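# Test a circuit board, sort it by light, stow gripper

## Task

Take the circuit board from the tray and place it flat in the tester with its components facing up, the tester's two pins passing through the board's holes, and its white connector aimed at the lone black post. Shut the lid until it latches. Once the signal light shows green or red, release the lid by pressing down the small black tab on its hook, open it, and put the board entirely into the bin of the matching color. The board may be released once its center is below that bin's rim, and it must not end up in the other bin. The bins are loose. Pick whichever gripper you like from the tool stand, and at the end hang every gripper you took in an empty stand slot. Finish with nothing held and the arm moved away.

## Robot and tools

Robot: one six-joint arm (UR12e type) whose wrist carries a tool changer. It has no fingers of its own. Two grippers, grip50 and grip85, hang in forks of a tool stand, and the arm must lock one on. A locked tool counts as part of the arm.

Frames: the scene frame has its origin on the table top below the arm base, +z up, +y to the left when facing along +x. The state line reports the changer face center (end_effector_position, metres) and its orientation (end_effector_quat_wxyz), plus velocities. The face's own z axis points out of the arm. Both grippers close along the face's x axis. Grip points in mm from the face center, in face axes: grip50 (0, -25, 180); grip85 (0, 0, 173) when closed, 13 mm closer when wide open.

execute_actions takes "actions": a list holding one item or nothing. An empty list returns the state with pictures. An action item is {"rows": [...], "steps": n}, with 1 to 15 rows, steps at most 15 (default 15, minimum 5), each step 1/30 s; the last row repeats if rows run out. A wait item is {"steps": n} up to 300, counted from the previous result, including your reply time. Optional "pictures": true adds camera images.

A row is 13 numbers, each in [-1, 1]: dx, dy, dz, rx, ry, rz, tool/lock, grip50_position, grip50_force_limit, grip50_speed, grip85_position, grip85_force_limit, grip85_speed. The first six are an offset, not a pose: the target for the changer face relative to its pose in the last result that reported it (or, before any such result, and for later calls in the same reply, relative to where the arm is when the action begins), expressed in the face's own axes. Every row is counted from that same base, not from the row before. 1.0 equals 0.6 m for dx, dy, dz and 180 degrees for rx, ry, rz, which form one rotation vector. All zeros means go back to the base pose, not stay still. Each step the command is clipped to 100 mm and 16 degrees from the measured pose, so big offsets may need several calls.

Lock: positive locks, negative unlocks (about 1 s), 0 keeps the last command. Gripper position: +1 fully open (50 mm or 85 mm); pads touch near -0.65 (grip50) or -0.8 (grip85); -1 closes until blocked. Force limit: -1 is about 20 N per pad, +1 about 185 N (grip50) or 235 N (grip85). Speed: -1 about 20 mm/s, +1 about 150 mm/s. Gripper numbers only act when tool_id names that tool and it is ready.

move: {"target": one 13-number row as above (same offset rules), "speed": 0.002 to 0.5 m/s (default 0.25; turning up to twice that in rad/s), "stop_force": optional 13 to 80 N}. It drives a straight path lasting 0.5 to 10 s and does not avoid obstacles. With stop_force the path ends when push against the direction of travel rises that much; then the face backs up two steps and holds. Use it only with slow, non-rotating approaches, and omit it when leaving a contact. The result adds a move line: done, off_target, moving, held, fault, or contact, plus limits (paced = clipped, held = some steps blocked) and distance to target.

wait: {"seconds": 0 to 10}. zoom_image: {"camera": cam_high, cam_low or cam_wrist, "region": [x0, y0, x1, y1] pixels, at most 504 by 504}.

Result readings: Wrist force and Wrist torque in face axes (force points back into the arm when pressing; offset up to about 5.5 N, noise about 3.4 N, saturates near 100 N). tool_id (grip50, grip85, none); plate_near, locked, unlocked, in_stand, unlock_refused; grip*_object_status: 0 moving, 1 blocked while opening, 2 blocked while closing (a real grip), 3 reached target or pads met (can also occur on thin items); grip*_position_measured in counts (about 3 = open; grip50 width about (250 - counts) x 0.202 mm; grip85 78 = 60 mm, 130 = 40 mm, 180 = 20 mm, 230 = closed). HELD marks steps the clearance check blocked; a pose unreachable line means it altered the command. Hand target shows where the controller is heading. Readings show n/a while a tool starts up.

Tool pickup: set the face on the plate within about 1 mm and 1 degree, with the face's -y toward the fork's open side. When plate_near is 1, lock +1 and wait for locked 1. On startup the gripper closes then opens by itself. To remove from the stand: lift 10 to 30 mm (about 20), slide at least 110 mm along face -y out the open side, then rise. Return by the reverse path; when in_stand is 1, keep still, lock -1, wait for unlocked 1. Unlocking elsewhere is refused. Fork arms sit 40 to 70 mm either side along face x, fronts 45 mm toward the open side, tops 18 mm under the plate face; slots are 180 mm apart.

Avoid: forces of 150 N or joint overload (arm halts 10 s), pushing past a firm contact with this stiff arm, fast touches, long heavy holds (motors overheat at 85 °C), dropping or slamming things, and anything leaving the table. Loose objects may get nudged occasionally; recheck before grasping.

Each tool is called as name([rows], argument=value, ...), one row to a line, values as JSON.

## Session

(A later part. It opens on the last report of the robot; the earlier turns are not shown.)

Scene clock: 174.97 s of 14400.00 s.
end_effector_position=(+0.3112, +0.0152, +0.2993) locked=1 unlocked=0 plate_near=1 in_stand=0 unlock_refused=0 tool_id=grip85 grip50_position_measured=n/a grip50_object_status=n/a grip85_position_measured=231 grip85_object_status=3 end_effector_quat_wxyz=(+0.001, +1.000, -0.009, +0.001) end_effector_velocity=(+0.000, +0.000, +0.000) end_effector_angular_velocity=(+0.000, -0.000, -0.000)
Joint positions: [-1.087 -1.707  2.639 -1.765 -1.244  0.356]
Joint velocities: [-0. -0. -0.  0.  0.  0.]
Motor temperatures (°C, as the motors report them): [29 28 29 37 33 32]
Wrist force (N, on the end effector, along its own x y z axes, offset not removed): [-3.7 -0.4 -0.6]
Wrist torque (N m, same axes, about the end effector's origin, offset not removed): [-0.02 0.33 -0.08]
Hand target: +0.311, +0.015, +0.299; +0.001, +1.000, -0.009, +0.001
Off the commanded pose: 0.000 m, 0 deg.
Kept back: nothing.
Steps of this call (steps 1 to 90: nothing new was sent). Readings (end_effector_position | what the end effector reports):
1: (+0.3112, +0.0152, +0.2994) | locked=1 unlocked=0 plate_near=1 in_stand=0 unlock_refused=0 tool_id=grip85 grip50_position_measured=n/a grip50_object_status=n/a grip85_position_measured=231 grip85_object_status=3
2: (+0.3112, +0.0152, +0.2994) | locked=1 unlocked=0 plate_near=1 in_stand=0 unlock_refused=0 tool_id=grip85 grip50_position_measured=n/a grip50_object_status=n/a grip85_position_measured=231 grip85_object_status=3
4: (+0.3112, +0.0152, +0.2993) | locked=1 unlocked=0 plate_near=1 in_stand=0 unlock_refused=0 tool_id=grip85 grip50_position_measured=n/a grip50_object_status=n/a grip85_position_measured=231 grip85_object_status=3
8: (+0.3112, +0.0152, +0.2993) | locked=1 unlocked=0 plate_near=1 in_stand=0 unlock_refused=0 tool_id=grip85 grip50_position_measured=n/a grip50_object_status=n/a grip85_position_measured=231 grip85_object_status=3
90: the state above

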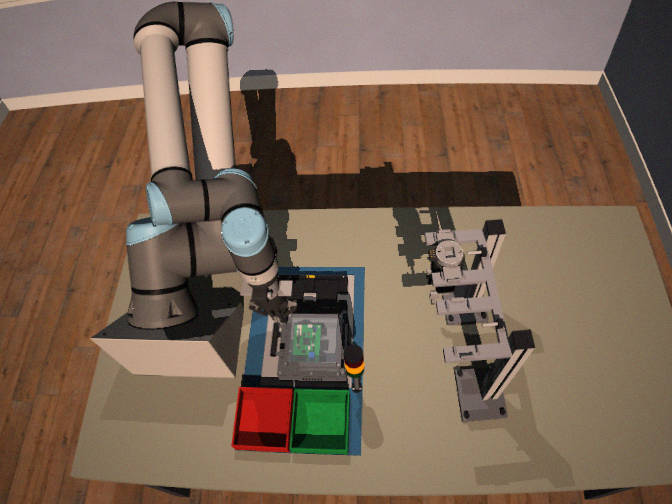

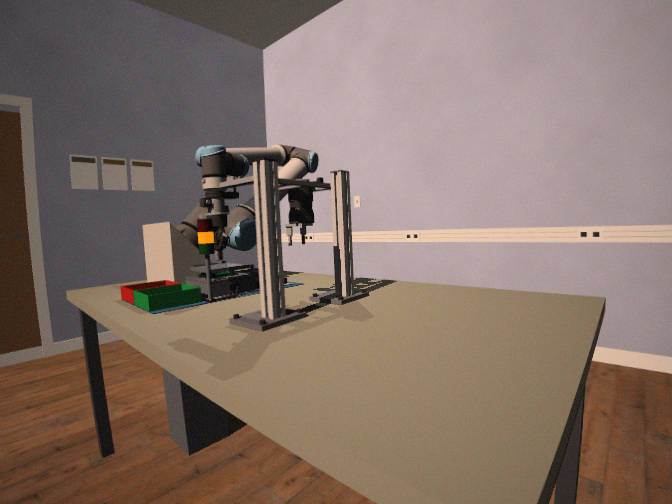

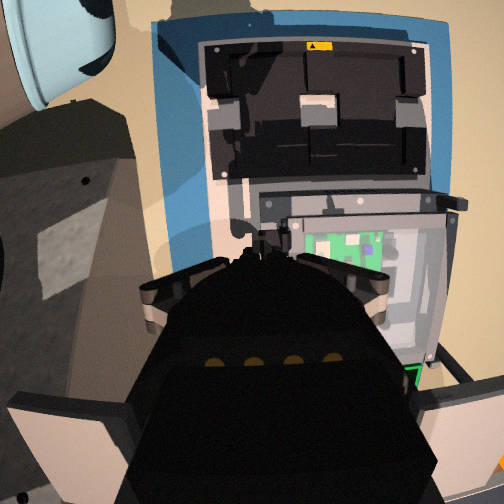

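wait(seconds=4)

Scene clock: 179.07 s of 14400.00 s.
end_effector_position=(+0.3112, +0.0152, +0.2993) locked=1 unlocked=0 plate_near=1 in_stand=0 unlock_refused=0 tool_id=grip85 grip50_position_measured=n/a grip50_object_status=n/a grip85_position_measured=231 grip85_object_status=3 end_effector_quat_wxyz=(+0.001, +1.000, -0.009, +0.001) end_effector_velocity=(-0.000, +0.000, -0.000) end_effector_angular_velocity=(-0.000, +0.000, +0.000)
Joint positions: [-1.087 -1.707  2.639 -1.765 -1.244  0.356]
Joint velocities: [-0.    -0.     0.    -0.    -0.001 -0.   ]
Motor temperatures (°C, as the motors report them): [29 28 29 37 33 32]
Wrist force (N, on the end effector, along its own x y z axes, offset not removed): [-1.9 -2.9 0.4]
Wrist torque (N m, same axes, about the end effector's origin, offset not removed): [-0.33 0.17 -0.06]
Hand target: +0.311, +0.015, +0.299; +0.001, +1.000, -0.009, +0.001
Off the commanded pose: 0.000 m, 0 deg.
Kept back: nothing.
Steps of this call (steps 1 to 123: nothing new was sent). Readings (end_effector_position | what the end effector reports):
1: (+0.3112, +0.0152, +0.2993) | locked=1 unlocked=0 plate_near=1 in_stand=0 unlock_refused=0 tool_id=grip85 grip50_position_measured=n/a grip50_object_status=n/a grip85_position_measured=231 grip85_object_status=3
2: (+0.3112, +0.0152, +0.2993) | locked=1 unlocked=0 plate_near=1 in_stand=0 unlock_refused=0 tool_id=grip85 grip50_position_measured=n/a grip50_object_status=n/a grip85_position_measured=231 grip85_object_status=3
4: (+0.3112, +0.0152, +0.2993) | locked=1 unlocked=0 plate_near=1 in_stand=0 unlock_refused=0 tool_id=grip85 grip50_position_measured=n/a grip50_object_status=n/a grip85_position_measured=231 grip85_object_status=3
8: (+0.3112, +0.0152, +0.2993) | locked=1 unlocked=0 plate_near=1 in_stand=0 unlock_refused=0 tool_id=grip85 grip50_position_measured=n/a grip50_object_status=n/a grip85_position_measured=231 grip85_object_status=3
123: the state above

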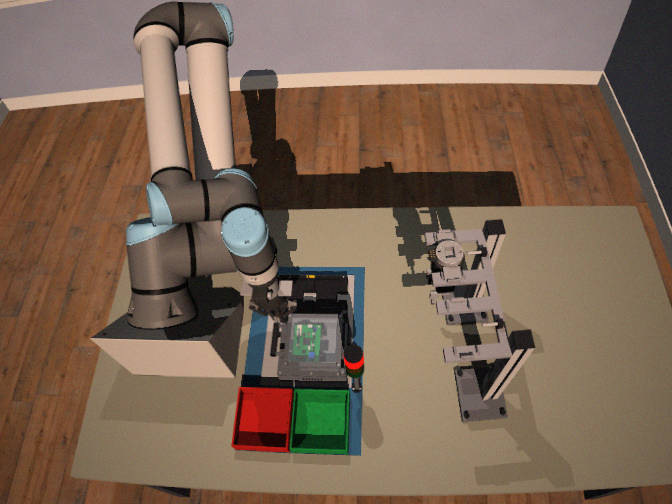

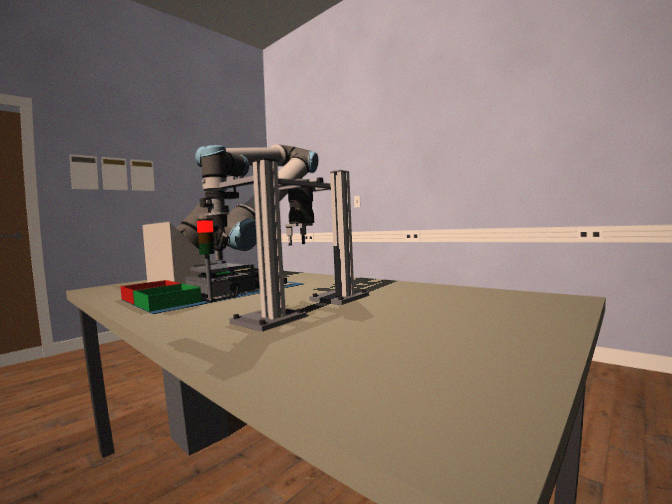

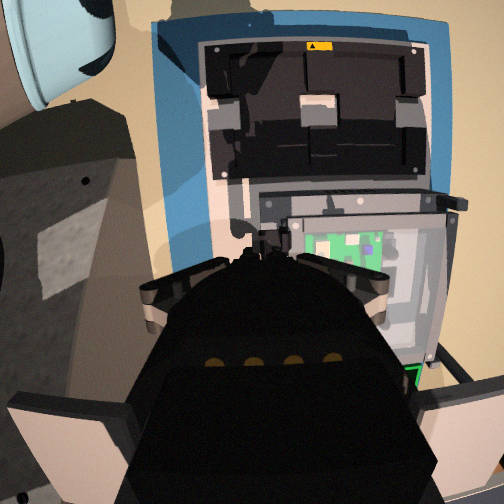

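Red. Press the tab.

move(target=[0,0,0.1,0,0,0,0,0,0,0,-1,-0.5,0.5], speed=0.01, stop_force=20)

zoom_image(camera="cam_low", region=[130,150,290,310])

Scene clock: 180.67 s of 14400.00 s.
end_effector_position=(+0.3113, +0.0151, +0.2893) locked=1 unlocked=0 plate_near=1 in_stand=0 unlock_refused=0 tool_id=grip85 grip50_position_measured=n/a grip50_object_status=n/a grip85_position_measured=231 grip85_object_status=3 end_effector_quat_wxyz=(+0.001, +1.000, -0.009, +0.001) end_effector_velocity=(-0.000, +0.000, +0.003) end_effector_angular_velocity=(-0.000, +0.001, +0.001)
Joint positions: [-1.078 -1.696  2.652 -1.791 -1.237  0.363]
Joint velocities: [-0.003 -0.003 -0.004  0.008 -0.003 -0.003]
Motor temperatures (°C, as the motors report them): [29 28 29 37 33 32]
Wrist force (N, on the end effector, along its own x y z axes, offset not removed): [11.8 2.7 -22.5]
Wrist torque (N m, same axes, about the end effector's origin, offset not removed): [-1.42 1.80 0.07]
Hand target: +0.311, +0.015, +0.290; +0.001, +1.000, -0.009, +0.001
Off the commanded pose: 0.050 m, 0 deg.
Kept back: nothing.
move: contact

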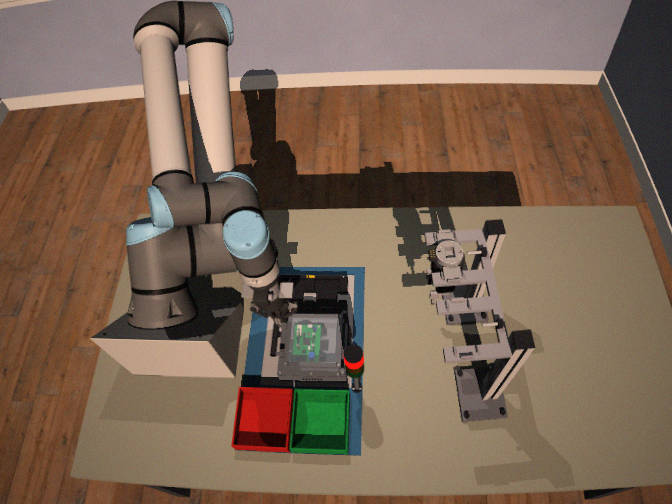

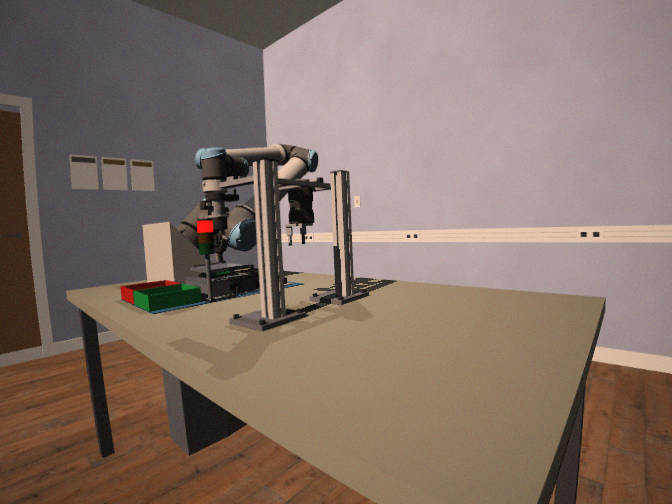

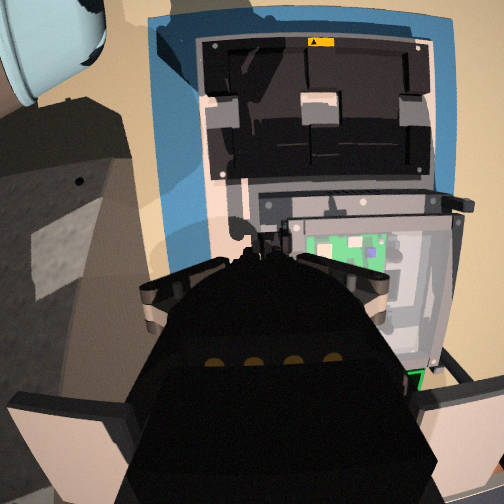

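Region (130, 150, 290, 310) of cam_low's 672x504 image, scaled by 3.150, with more detail than that image has.

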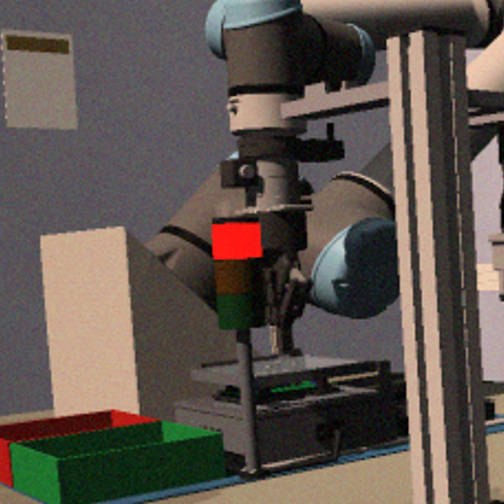

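move(target=[0,-0.02,-0.008,0,0,0,0,0,0,0,-1,-0.5,0.5], speed=0.03)

move(target=[0,0,0.1,0,0,0,0,0,0,0,-1,-0.5,0.5], speed=0.012, stop_force=20)

zoom_image(camera="cam_low", region=[130,150,290,310])

Scene clock: 181.67 s of 14400.00 s.
end_effector_position=(+0.3115, +0.0269, +0.2940) locked=1 unlocked=0 plate_near=1 in_stand=0 unlock_refused=0 tool_id=grip85 grip50_position_measured=n/a grip50_object_status=n/a grip85_position_measured=231 grip85_object_status=3 end_effector_quat_wxyz=(+0.001, +1.000, -0.009, +0.001) end_effector_velocity=(+0.000, +0.002, +0.001) end_effector_angular_velocity=(-0.000, -0.001, -0.001)
Joint positions: [-1.071 -1.735  2.647 -1.749 -1.232  0.369]
Joint velocities: [ 0.001 -0.007 -0.001  0.007  0.001  0.002]
Motor temperatures (°C, as the motors report them): [29 28 29 37 33 32]
Wrist force (N, on the end effector, along its own x y z axes, offset not removed): [0.7 -5.2 2.2]
Wrist torque (N m, same axes, about the end effector's origin, offset not removed): [-0.46 -0.14 0.04]
Hand target: +0.311, +0.027, +0.294; +0.001, +1.000, -0.009, +0.001
Off the commanded pose: 0.000 m, 0 deg.
Kept back: nothing.
move: done

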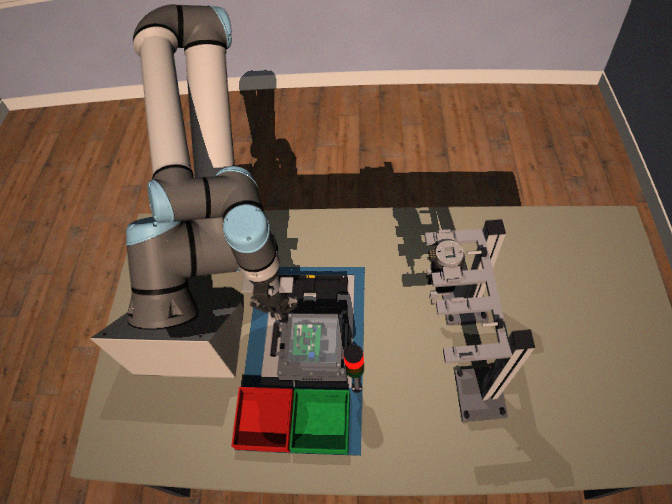

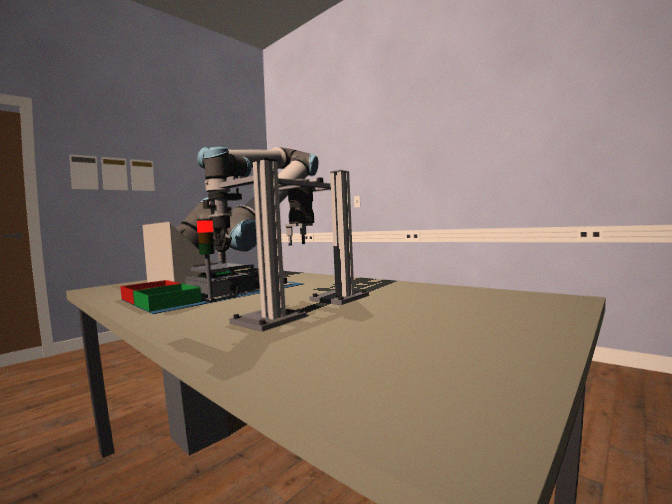

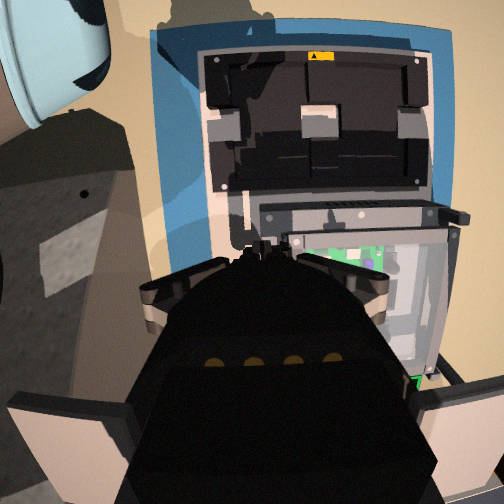

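Scene clock: 183.07 s of 14400.00 s.
end_effector_position=(+0.3115, +0.0268, +0.2817) locked=1 unlocked=0 plate_near=1 in_stand=0 unlock_refused=0 tool_id=grip85 grip50_position_measured=n/a grip50_object_status=n/a grip85_position_measured=231 grip85_object_status=3 end_effector_quat_wxyz=(+0.001, +1.000, -0.009, +0.001) end_effector_velocity=(-0.000, +0.001, +0.002) end_effector_angular_velocity=(+0.004, -0.001, -0.001)
Joint positions: [-1.058 -1.722  2.664 -1.782 -1.224  0.379]
Joint velocities: [-0.003 -0.004 -0.003  0.011  0.    -0.002]
Motor temperatures (°C, as the motors report them): [29 28 29 37 33 32]
Wrist force (N, on the end effector, along its own x y z axes, offset not removed): [-40.1 9.4 -47.0]
Wrist torque (N m, same axes, about the end effector's origin, offset not removed): [-1.95 -5.88 0.18]
Hand target: +0.312, +0.027, +0.282; +0.002, +1.000, -0.009, +0.001
Off the commanded pose: 0.048 m, 0 deg.
Kept back: nothing.
move: contact

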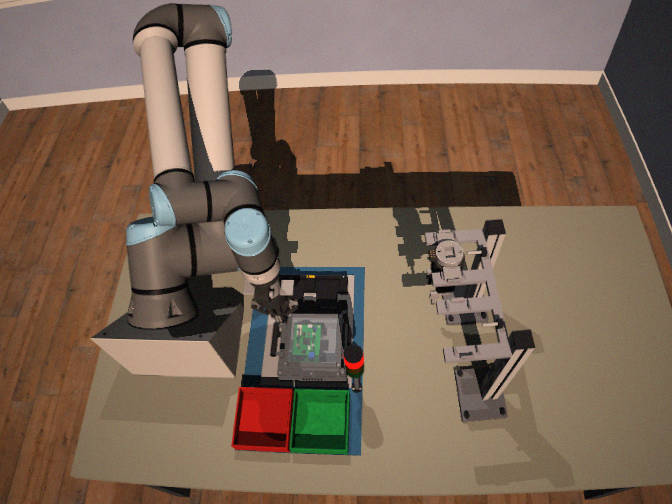

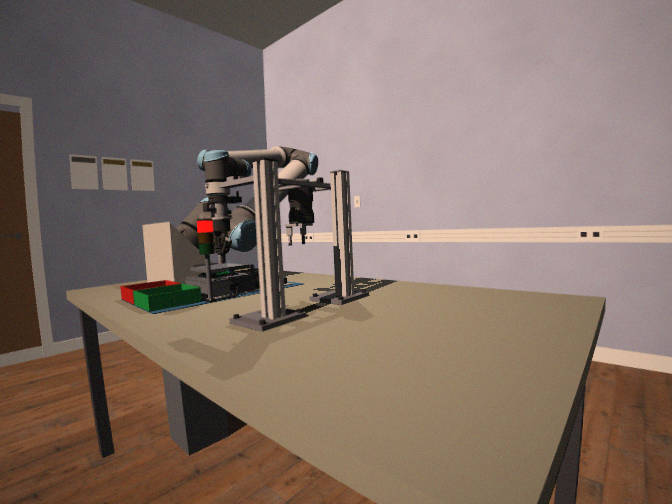

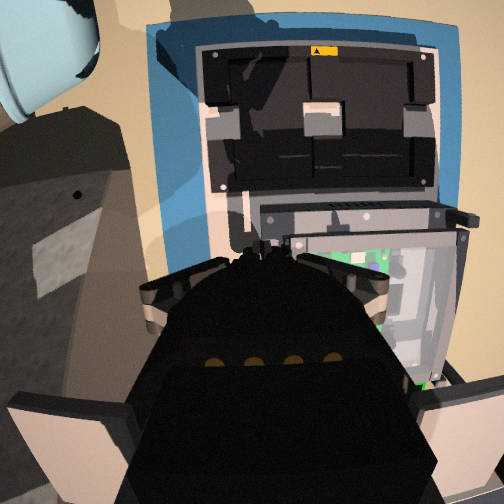

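Region (130, 150, 290, 310) of cam_low's 672x504 image, scaled by 3.150, with more detail than that image has.

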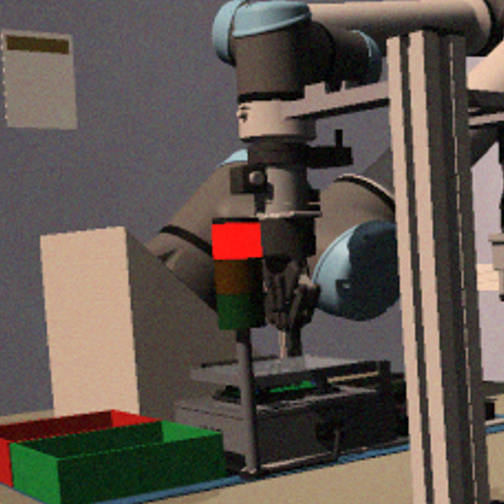

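move(target=[-0.017,0,-0.008,0,0,0,0,0,0,0,-1,-0.5,0.5], speed=0.03)

move(target=[0,0,0.1,0,0,0,0,0,0,0,-1,-0.5,0.5], speed=0.008, stop_force=15)

zoom_image(camera="cam_low", region=[130,150,290,310])

Scene clock: 184.13 s of 14400.00 s.
end_effector_position=(+0.3014, +0.0270, +0.2863) locked=1 unlocked=0 plate_near=1 in_stand=0 unlock_refused=0 tool_id=grip85 grip50_position_measured=n/a grip50_object_status=n/a grip85_position_measured=231 grip85_object_status=3 end_effector_quat_wxyz=(+0.001, +1.000, -0.009, +0.001) end_effector_velocity=(-0.002, +0.000, +0.001) end_effector_angular_velocity=(+0.000, +0.001, +0.001)
Joint positions: [-1.09  -1.748  2.67  -1.754 -1.245  0.354]
Joint velocities: [-0.006 -0.005  0.001  0.006 -0.005 -0.006]
Motor temperatures (°C, as the motors report them): [29 28 29 37 33 32]
Wrist force (N, on the end effector, along its own x y z axes, offset not removed): [-0.9 -1.4 2.0]
Wrist torque (N m, same axes, about the end effector's origin, offset not removed): [-0.11 0.14 -0.10]
Hand target: +0.301, +0.027, +0.286; +0.001, +1.000, -0.009, +0.001
Off the commanded pose: 0.000 m, 0 deg.
Kept back: nothing.
move: done

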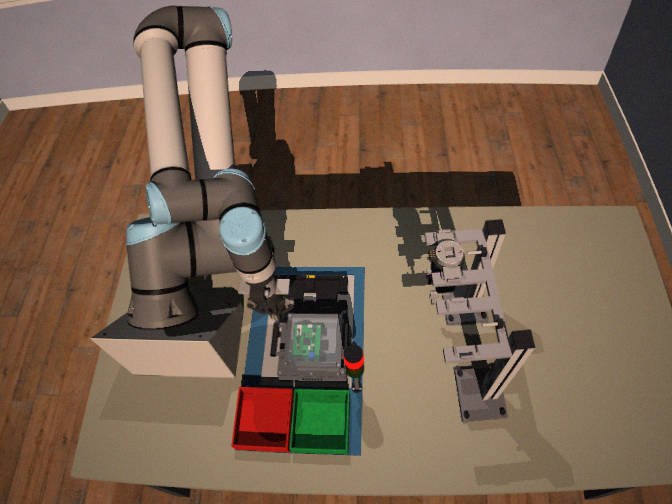

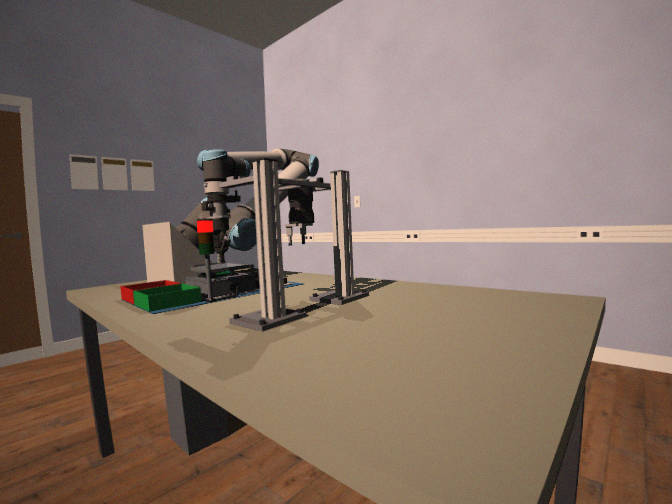

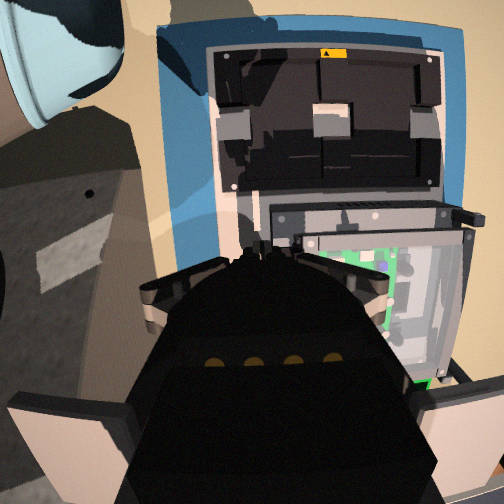

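Scene clock: 185.83 s of 14400.00 s.
end_effector_position=(+0.3015, +0.0270, +0.2757) locked=1 unlocked=0 plate_near=1 in_stand=0 unlock_refused=0 tool_id=grip85 grip50_position_measured=n/a grip50_object_status=n/a grip85_position_measured=231 grip85_object_status=3 end_effector_quat_wxyz=(+0.001, +1.000, -0.009, +0.001) end_effector_velocity=(+0.000, +0.001, +0.001) end_effector_angular_velocity=(+0.003, -0.002, +0.001)
Joint positions: [-1.079 -1.737  2.685 -1.783 -1.238  0.362]
Joint velocities: [-0.002 -0.003 -0.002  0.008  0.001 -0.003]
Motor temperatures (°C, as the motors report them): [29 28 29 37 33 32]
Wrist force (N, on the end effector, along its own x y z axes, offset not removed): [-16.2 5.5 -48.0]
Wrist torque (N m, same axes, about the end effector's origin, offset not removed): [-1.32 -1.97 0.13]
Hand target: +0.301, +0.027, +0.276; +0.001, +1.000, -0.009, +0.001
Off the commanded pose: 0.049 m, 0 deg.
Kept back: nothing.
move: contact

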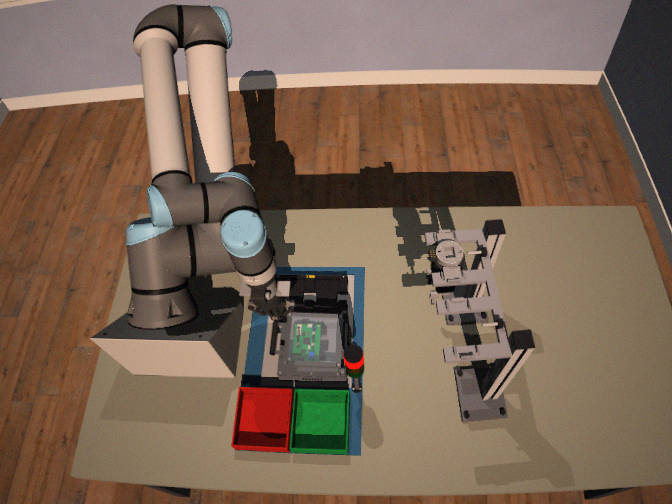

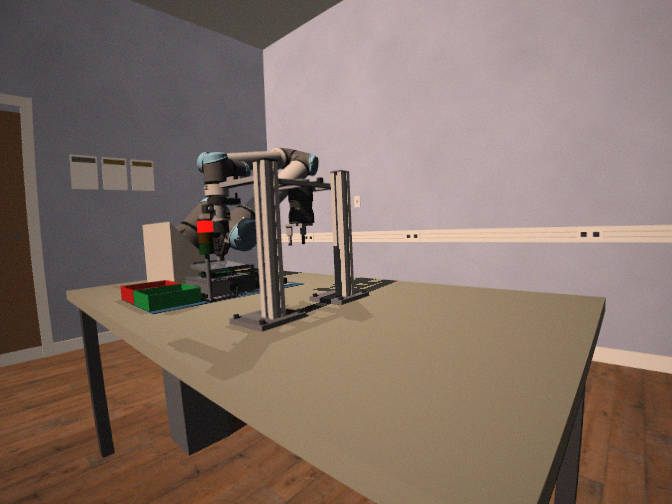

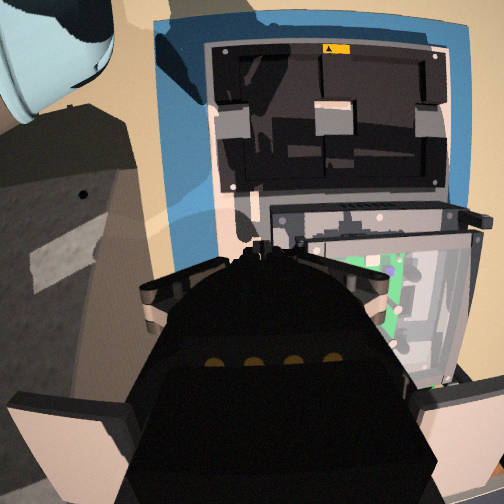

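Region (130, 150, 290, 310) of cam_low's 672x504 image, scaled by 3.150, with more detail than that image has.

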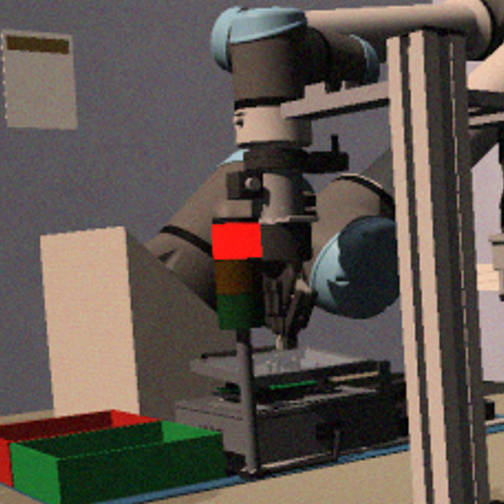

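move(target=[0,0,-0.07,0,0,0,0,0,0,0,-0.2,-1,0.5], speed=0.06)

move(target=[-0.002,0.1,0,0,0,0,0,0,0,0,-0.2,-1,0.5], speed=0.08)

Scene clock: 187.30 s of 14400.00 s.
end_effector_position=(+0.3014, +0.0270, +0.3175) locked=1 unlocked=0 plate_near=1 in_stand=0 unlock_refused=0 tool_id=grip85 grip50_position_measured=n/a grip50_object_status=n/a grip85_position_measured=154 grip85_object_status=3 end_effector_quat_wxyz=(+0.001, +1.000, -0.009, +0.001) end_effector_velocity=(+0.000, +0.000, +0.001) end_effector_angular_velocity=(+0.001, -0.001, +0.001)
Joint positions: [-1.119 -1.774  2.626 -1.677 -1.265  0.331]
Joint velocities: [-0.002 -0.002 -0.002  0.004  0.    -0.002]
Motor temperatures (°C, as the motors report them): [29 28 29 37 33 32]
Wrist force (N, on the end effector, along its own x y z axes, offset not removed): [2.2 -3.6 0.9]
Wrist torque (N m, same axes, about the end effector's origin, offset not removed): [-0.33 -0.31 -0.02]
Hand target: +0.301, +0.027, +0.318; +0.001, +1.000, -0.009, +0.001
Off the commanded pose: 0.000 m, 0 deg.
Kept back: nothing.
move: done

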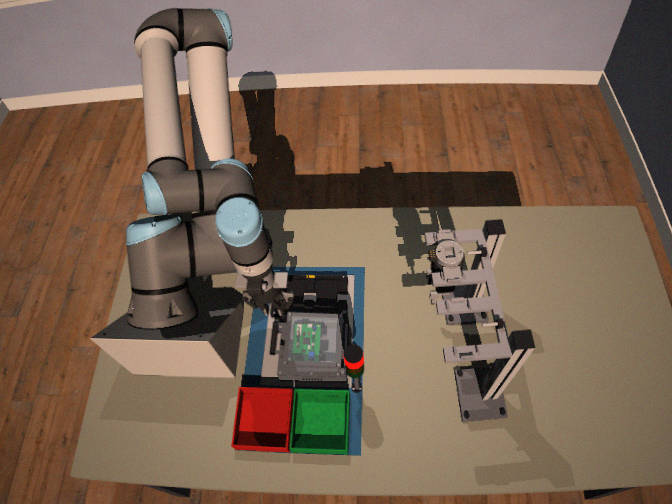

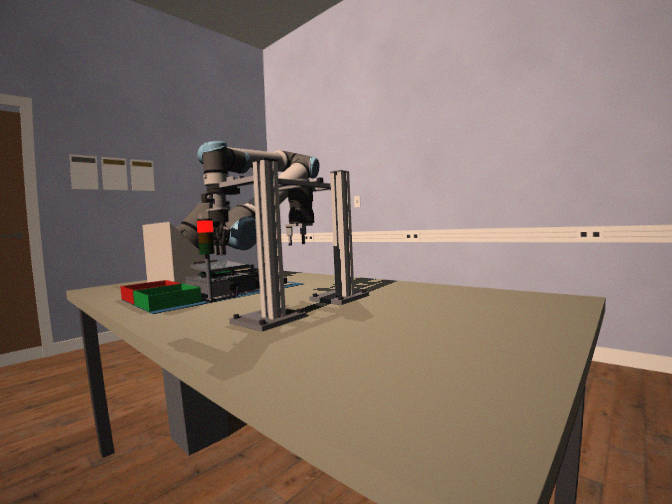

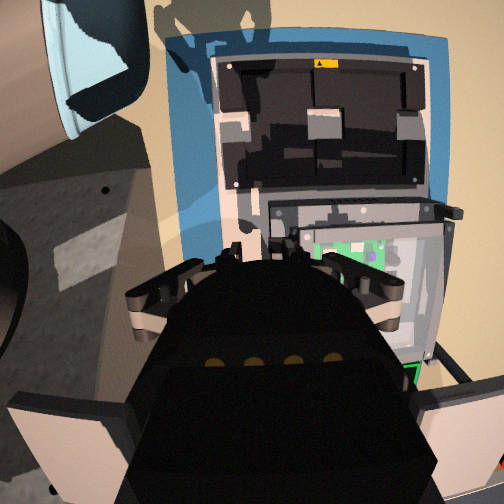

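Scene clock: 188.50 s of 14400.00 s.
end_effector_position=(+0.2992, -0.0327, +0.3177) locked=1 unlocked=0 plate_near=1 in_stand=0 unlock_refused=0 tool_id=grip85 grip50_position_measured=n/a grip50_object_status=n/a grip85_position_measured=154 grip85_object_status=3 end_effector_quat_wxyz=(+0.001, +1.000, -0.009, +0.001) end_effector_velocity=(+0.000, -0.002, -0.000) end_effector_angular_velocity=(-0.000, -0.001, +0.000)
Joint positions: [-1.171 -1.607  2.616 -1.824 -1.301  0.291]
Joint velocities: [-0.001  0.005 -0.001 -0.005  0.    -0.001]
Motor temperatures (°C, as the motors report them): [29 28 29 37 33 32]
Wrist force (N, on the end effector, along its own x y z axes, offset not removed): [-2.5 -5.6 -0.7]
Wrist torque (N m, same axes, about the end effector's origin, offset not removed): [-0.60 0.21 -0.07]
Hand target: +0.299, -0.033, +0.318; +0.001, +1.000, -0.009, +0.001
Off the commanded pose: 0.000 m, 0 deg.
Kept back: nothing.
move: done

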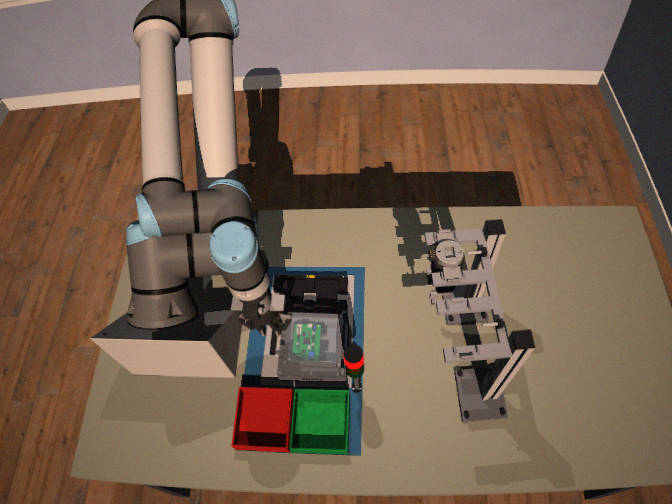

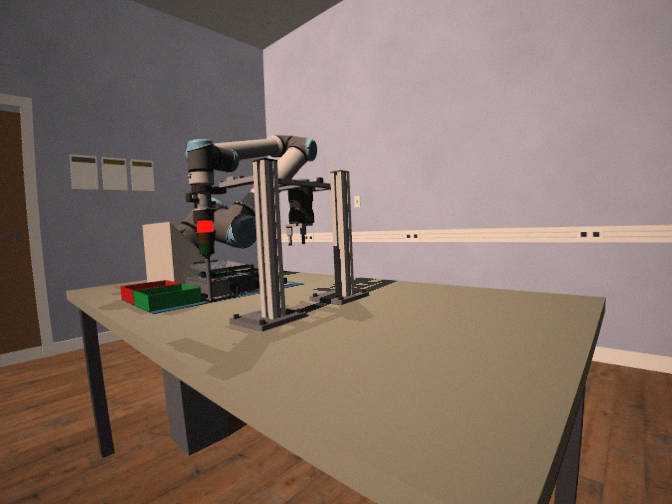

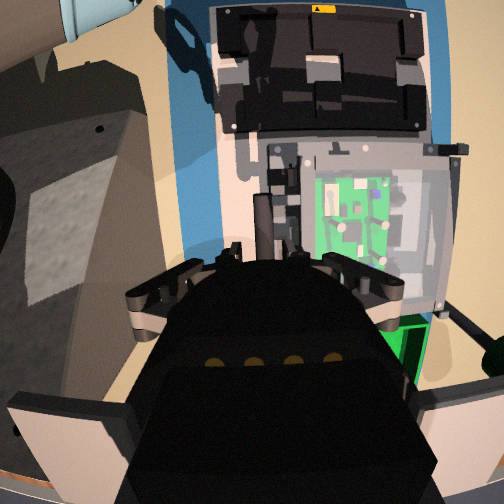

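move(target=[0.003,0,0.052,0,0,0,0,0,0,0,-0.2,-1,0.5], speed=0.03, stop_force=13)

move(target=[0,0,0,0,0,0,0,0,0,0,-1,-1,-1])

move(target=[0.004,0,-0.04,0,0,0,0,0,0,0,-1,-1,-1], speed=0.02)

Scene clock: 190.10 s of 14400.00 s.
end_effector_position=(+0.3010, -0.0327, +0.2866) locked=1 unlocked=0 plate_near=1 in_stand=0 unlock_refused=0 tool_id=grip85 grip50_position_measured=n/a grip50_object_status=n/a grip85_position_measured=154 grip85_object_status=3 end_effector_quat_wxyz=(+0.001, +1.000, -0.009, +0.001) end_effector_velocity=(+0.000, -0.000, -0.002) end_effector_angular_velocity=(-0.000, -0.001, +0.000)
Joint positions: [-1.143 -1.567  2.656 -1.909 -1.281  0.313]
Joint velocities: [ 0.002  0.003  0.002 -0.006  0.002  0.001]
Motor temperatures (°C, as the motors report them): [29 28 29 37 33 32]
Wrist force (N, on the end effector, along its own x y z axes, offset not removed): [2.3 -0.4 2.1]
Wrist torque (N m, same axes, about the end effector's origin, offset not removed): [-0.10 -0.04 0.09]
Hand target: +0.301, -0.033, +0.286; +0.001, +1.000, -0.009, +0.001
Off the commanded pose: 0.000 m, 0 deg.
Kept back: nothing.
move: done

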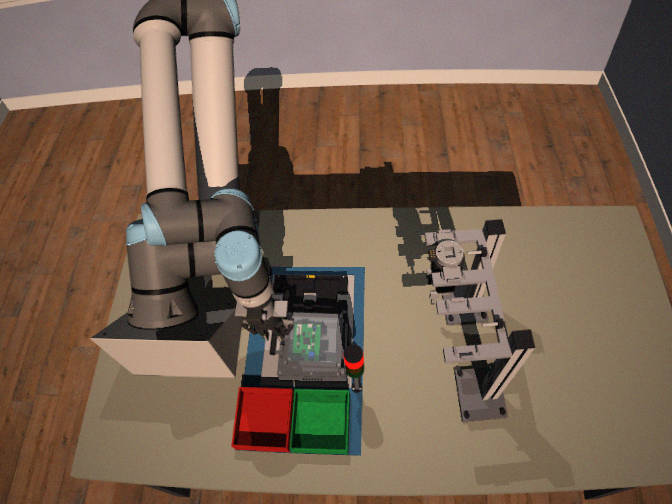

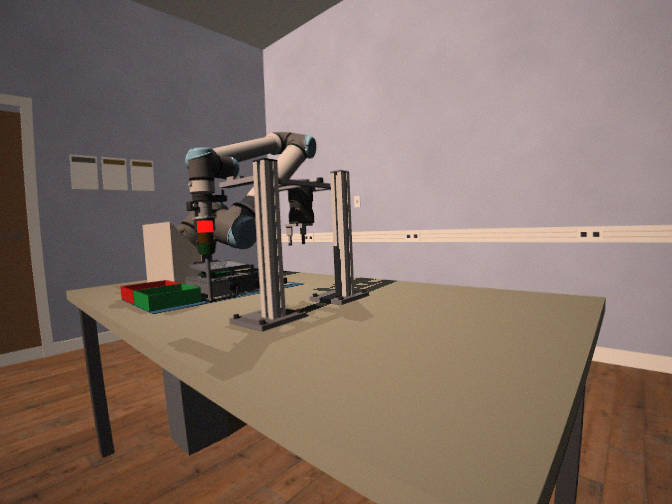

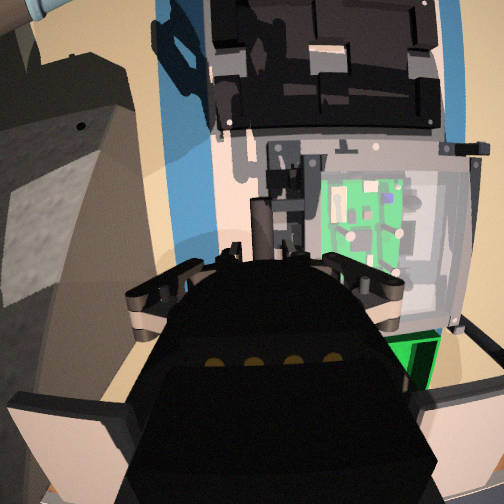

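Scene clock: 191.13 s of 14400.00 s.
end_effector_position=(+0.3011, -0.0327, +0.2866) locked=1 unlocked=0 plate_near=1 in_stand=0 unlock_refused=0 tool_id=grip85 grip50_position_measured=n/a grip50_object_status=n/a grip85_position_measured=192 grip85_object_status=2 end_effector_quat_wxyz=(+0.001, +1.000, -0.009, +0.001) end_effector_velocity=(-0.000, -0.000, +0.000) end_effector_angular_velocity=(-0.001, +0.002, -0.000)
Joint positions: [-1.143 -1.567  2.656 -1.909 -1.281  0.313]
Joint velocities: [-0.    -0.    -0.    -0.    -0.002  0.   ]
Motor temperatures (°C, as the motors report them): [29 28 29 37 33 32]
Wrist force (N, on the end effector, along its own x y z axes, offset not removed): [32.9 3.0 9.5]
Wrist torque (N m, same axes, about the end effector's origin, offset not removed): [-0.11 5.88 0.11]
Hand target: +0.301, -0.033, +0.287; +0.001, +1.000, -0.009, +0.001
Off the commanded pose: 0.000 m, 0 deg.
Kept back: nothing.
move: done

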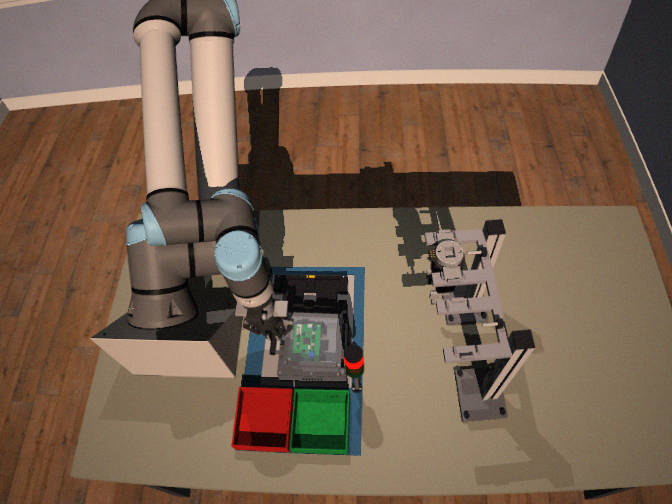

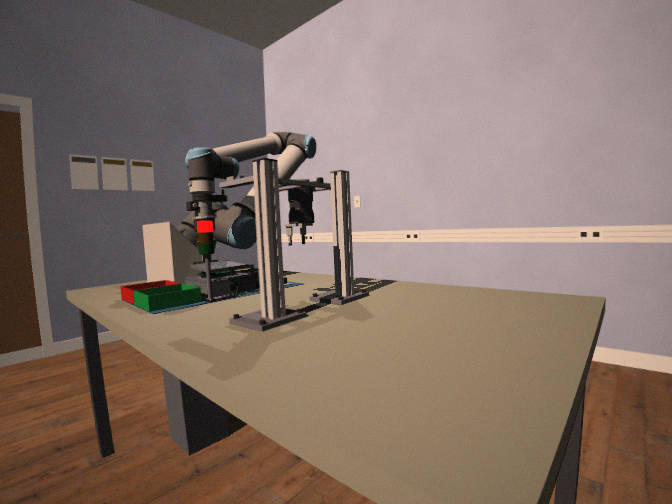

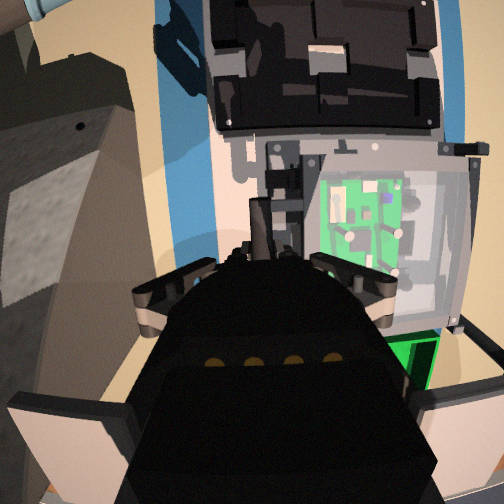

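Scene clock: 192.63 s of 14400.00 s.
end_effector_position=(+0.3035, -0.0328, +0.3105) locked=1 unlocked=0 plate_near=1 in_stand=0 unlock_refused=0 tool_id=grip85 grip50_position_measured=n/a grip50_object_status=n/a grip85_position_measured=192 grip85_object_status=2 end_effector_quat_wxyz=(+0.001, +1.000, -0.009, +0.002) end_effector_velocity=(+0.000, +0.000, +0.002) end_effector_angular_velocity=(+0.000, +0.000, +0.001)
Joint positions: [-1.156 -1.593  2.621 -1.846 -1.289  0.303]
Joint velocities: [-0.001 -0.002 -0.002  0.005 -0.001 -0.002]
Motor temperatures (°C, as the motors report them): [29 28 29 37 33 32]
Wrist force (N, on the end effector, along its own x y z axes, offset not removed): [70.8 3.6 19.9]
Wrist torque (N m, same axes, about the end effector's origin, offset not removed): [-0.73 5.01 0.10]
Hand target: +0.303, -0.033, +0.311; +0.001, +1.000, -0.009, +0.001
Off the commanded pose: 0.000 m, 0 deg.
Kept back: nothing.
move: done

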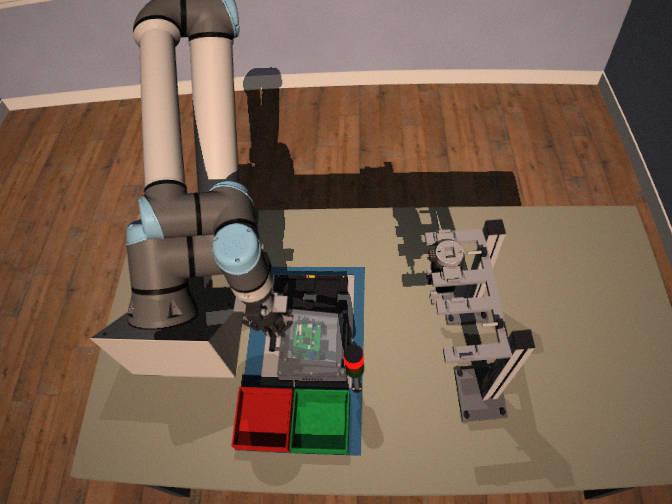

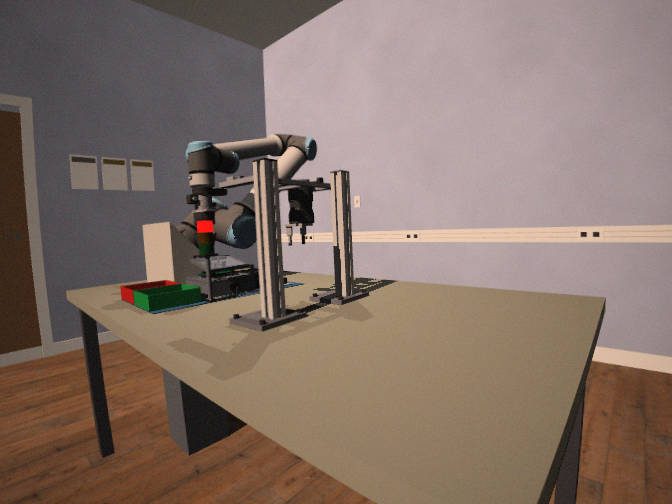

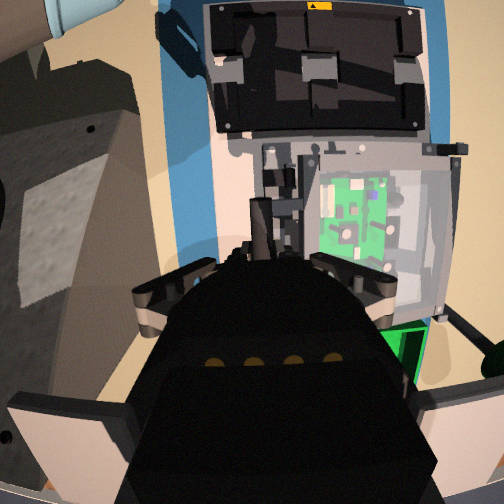

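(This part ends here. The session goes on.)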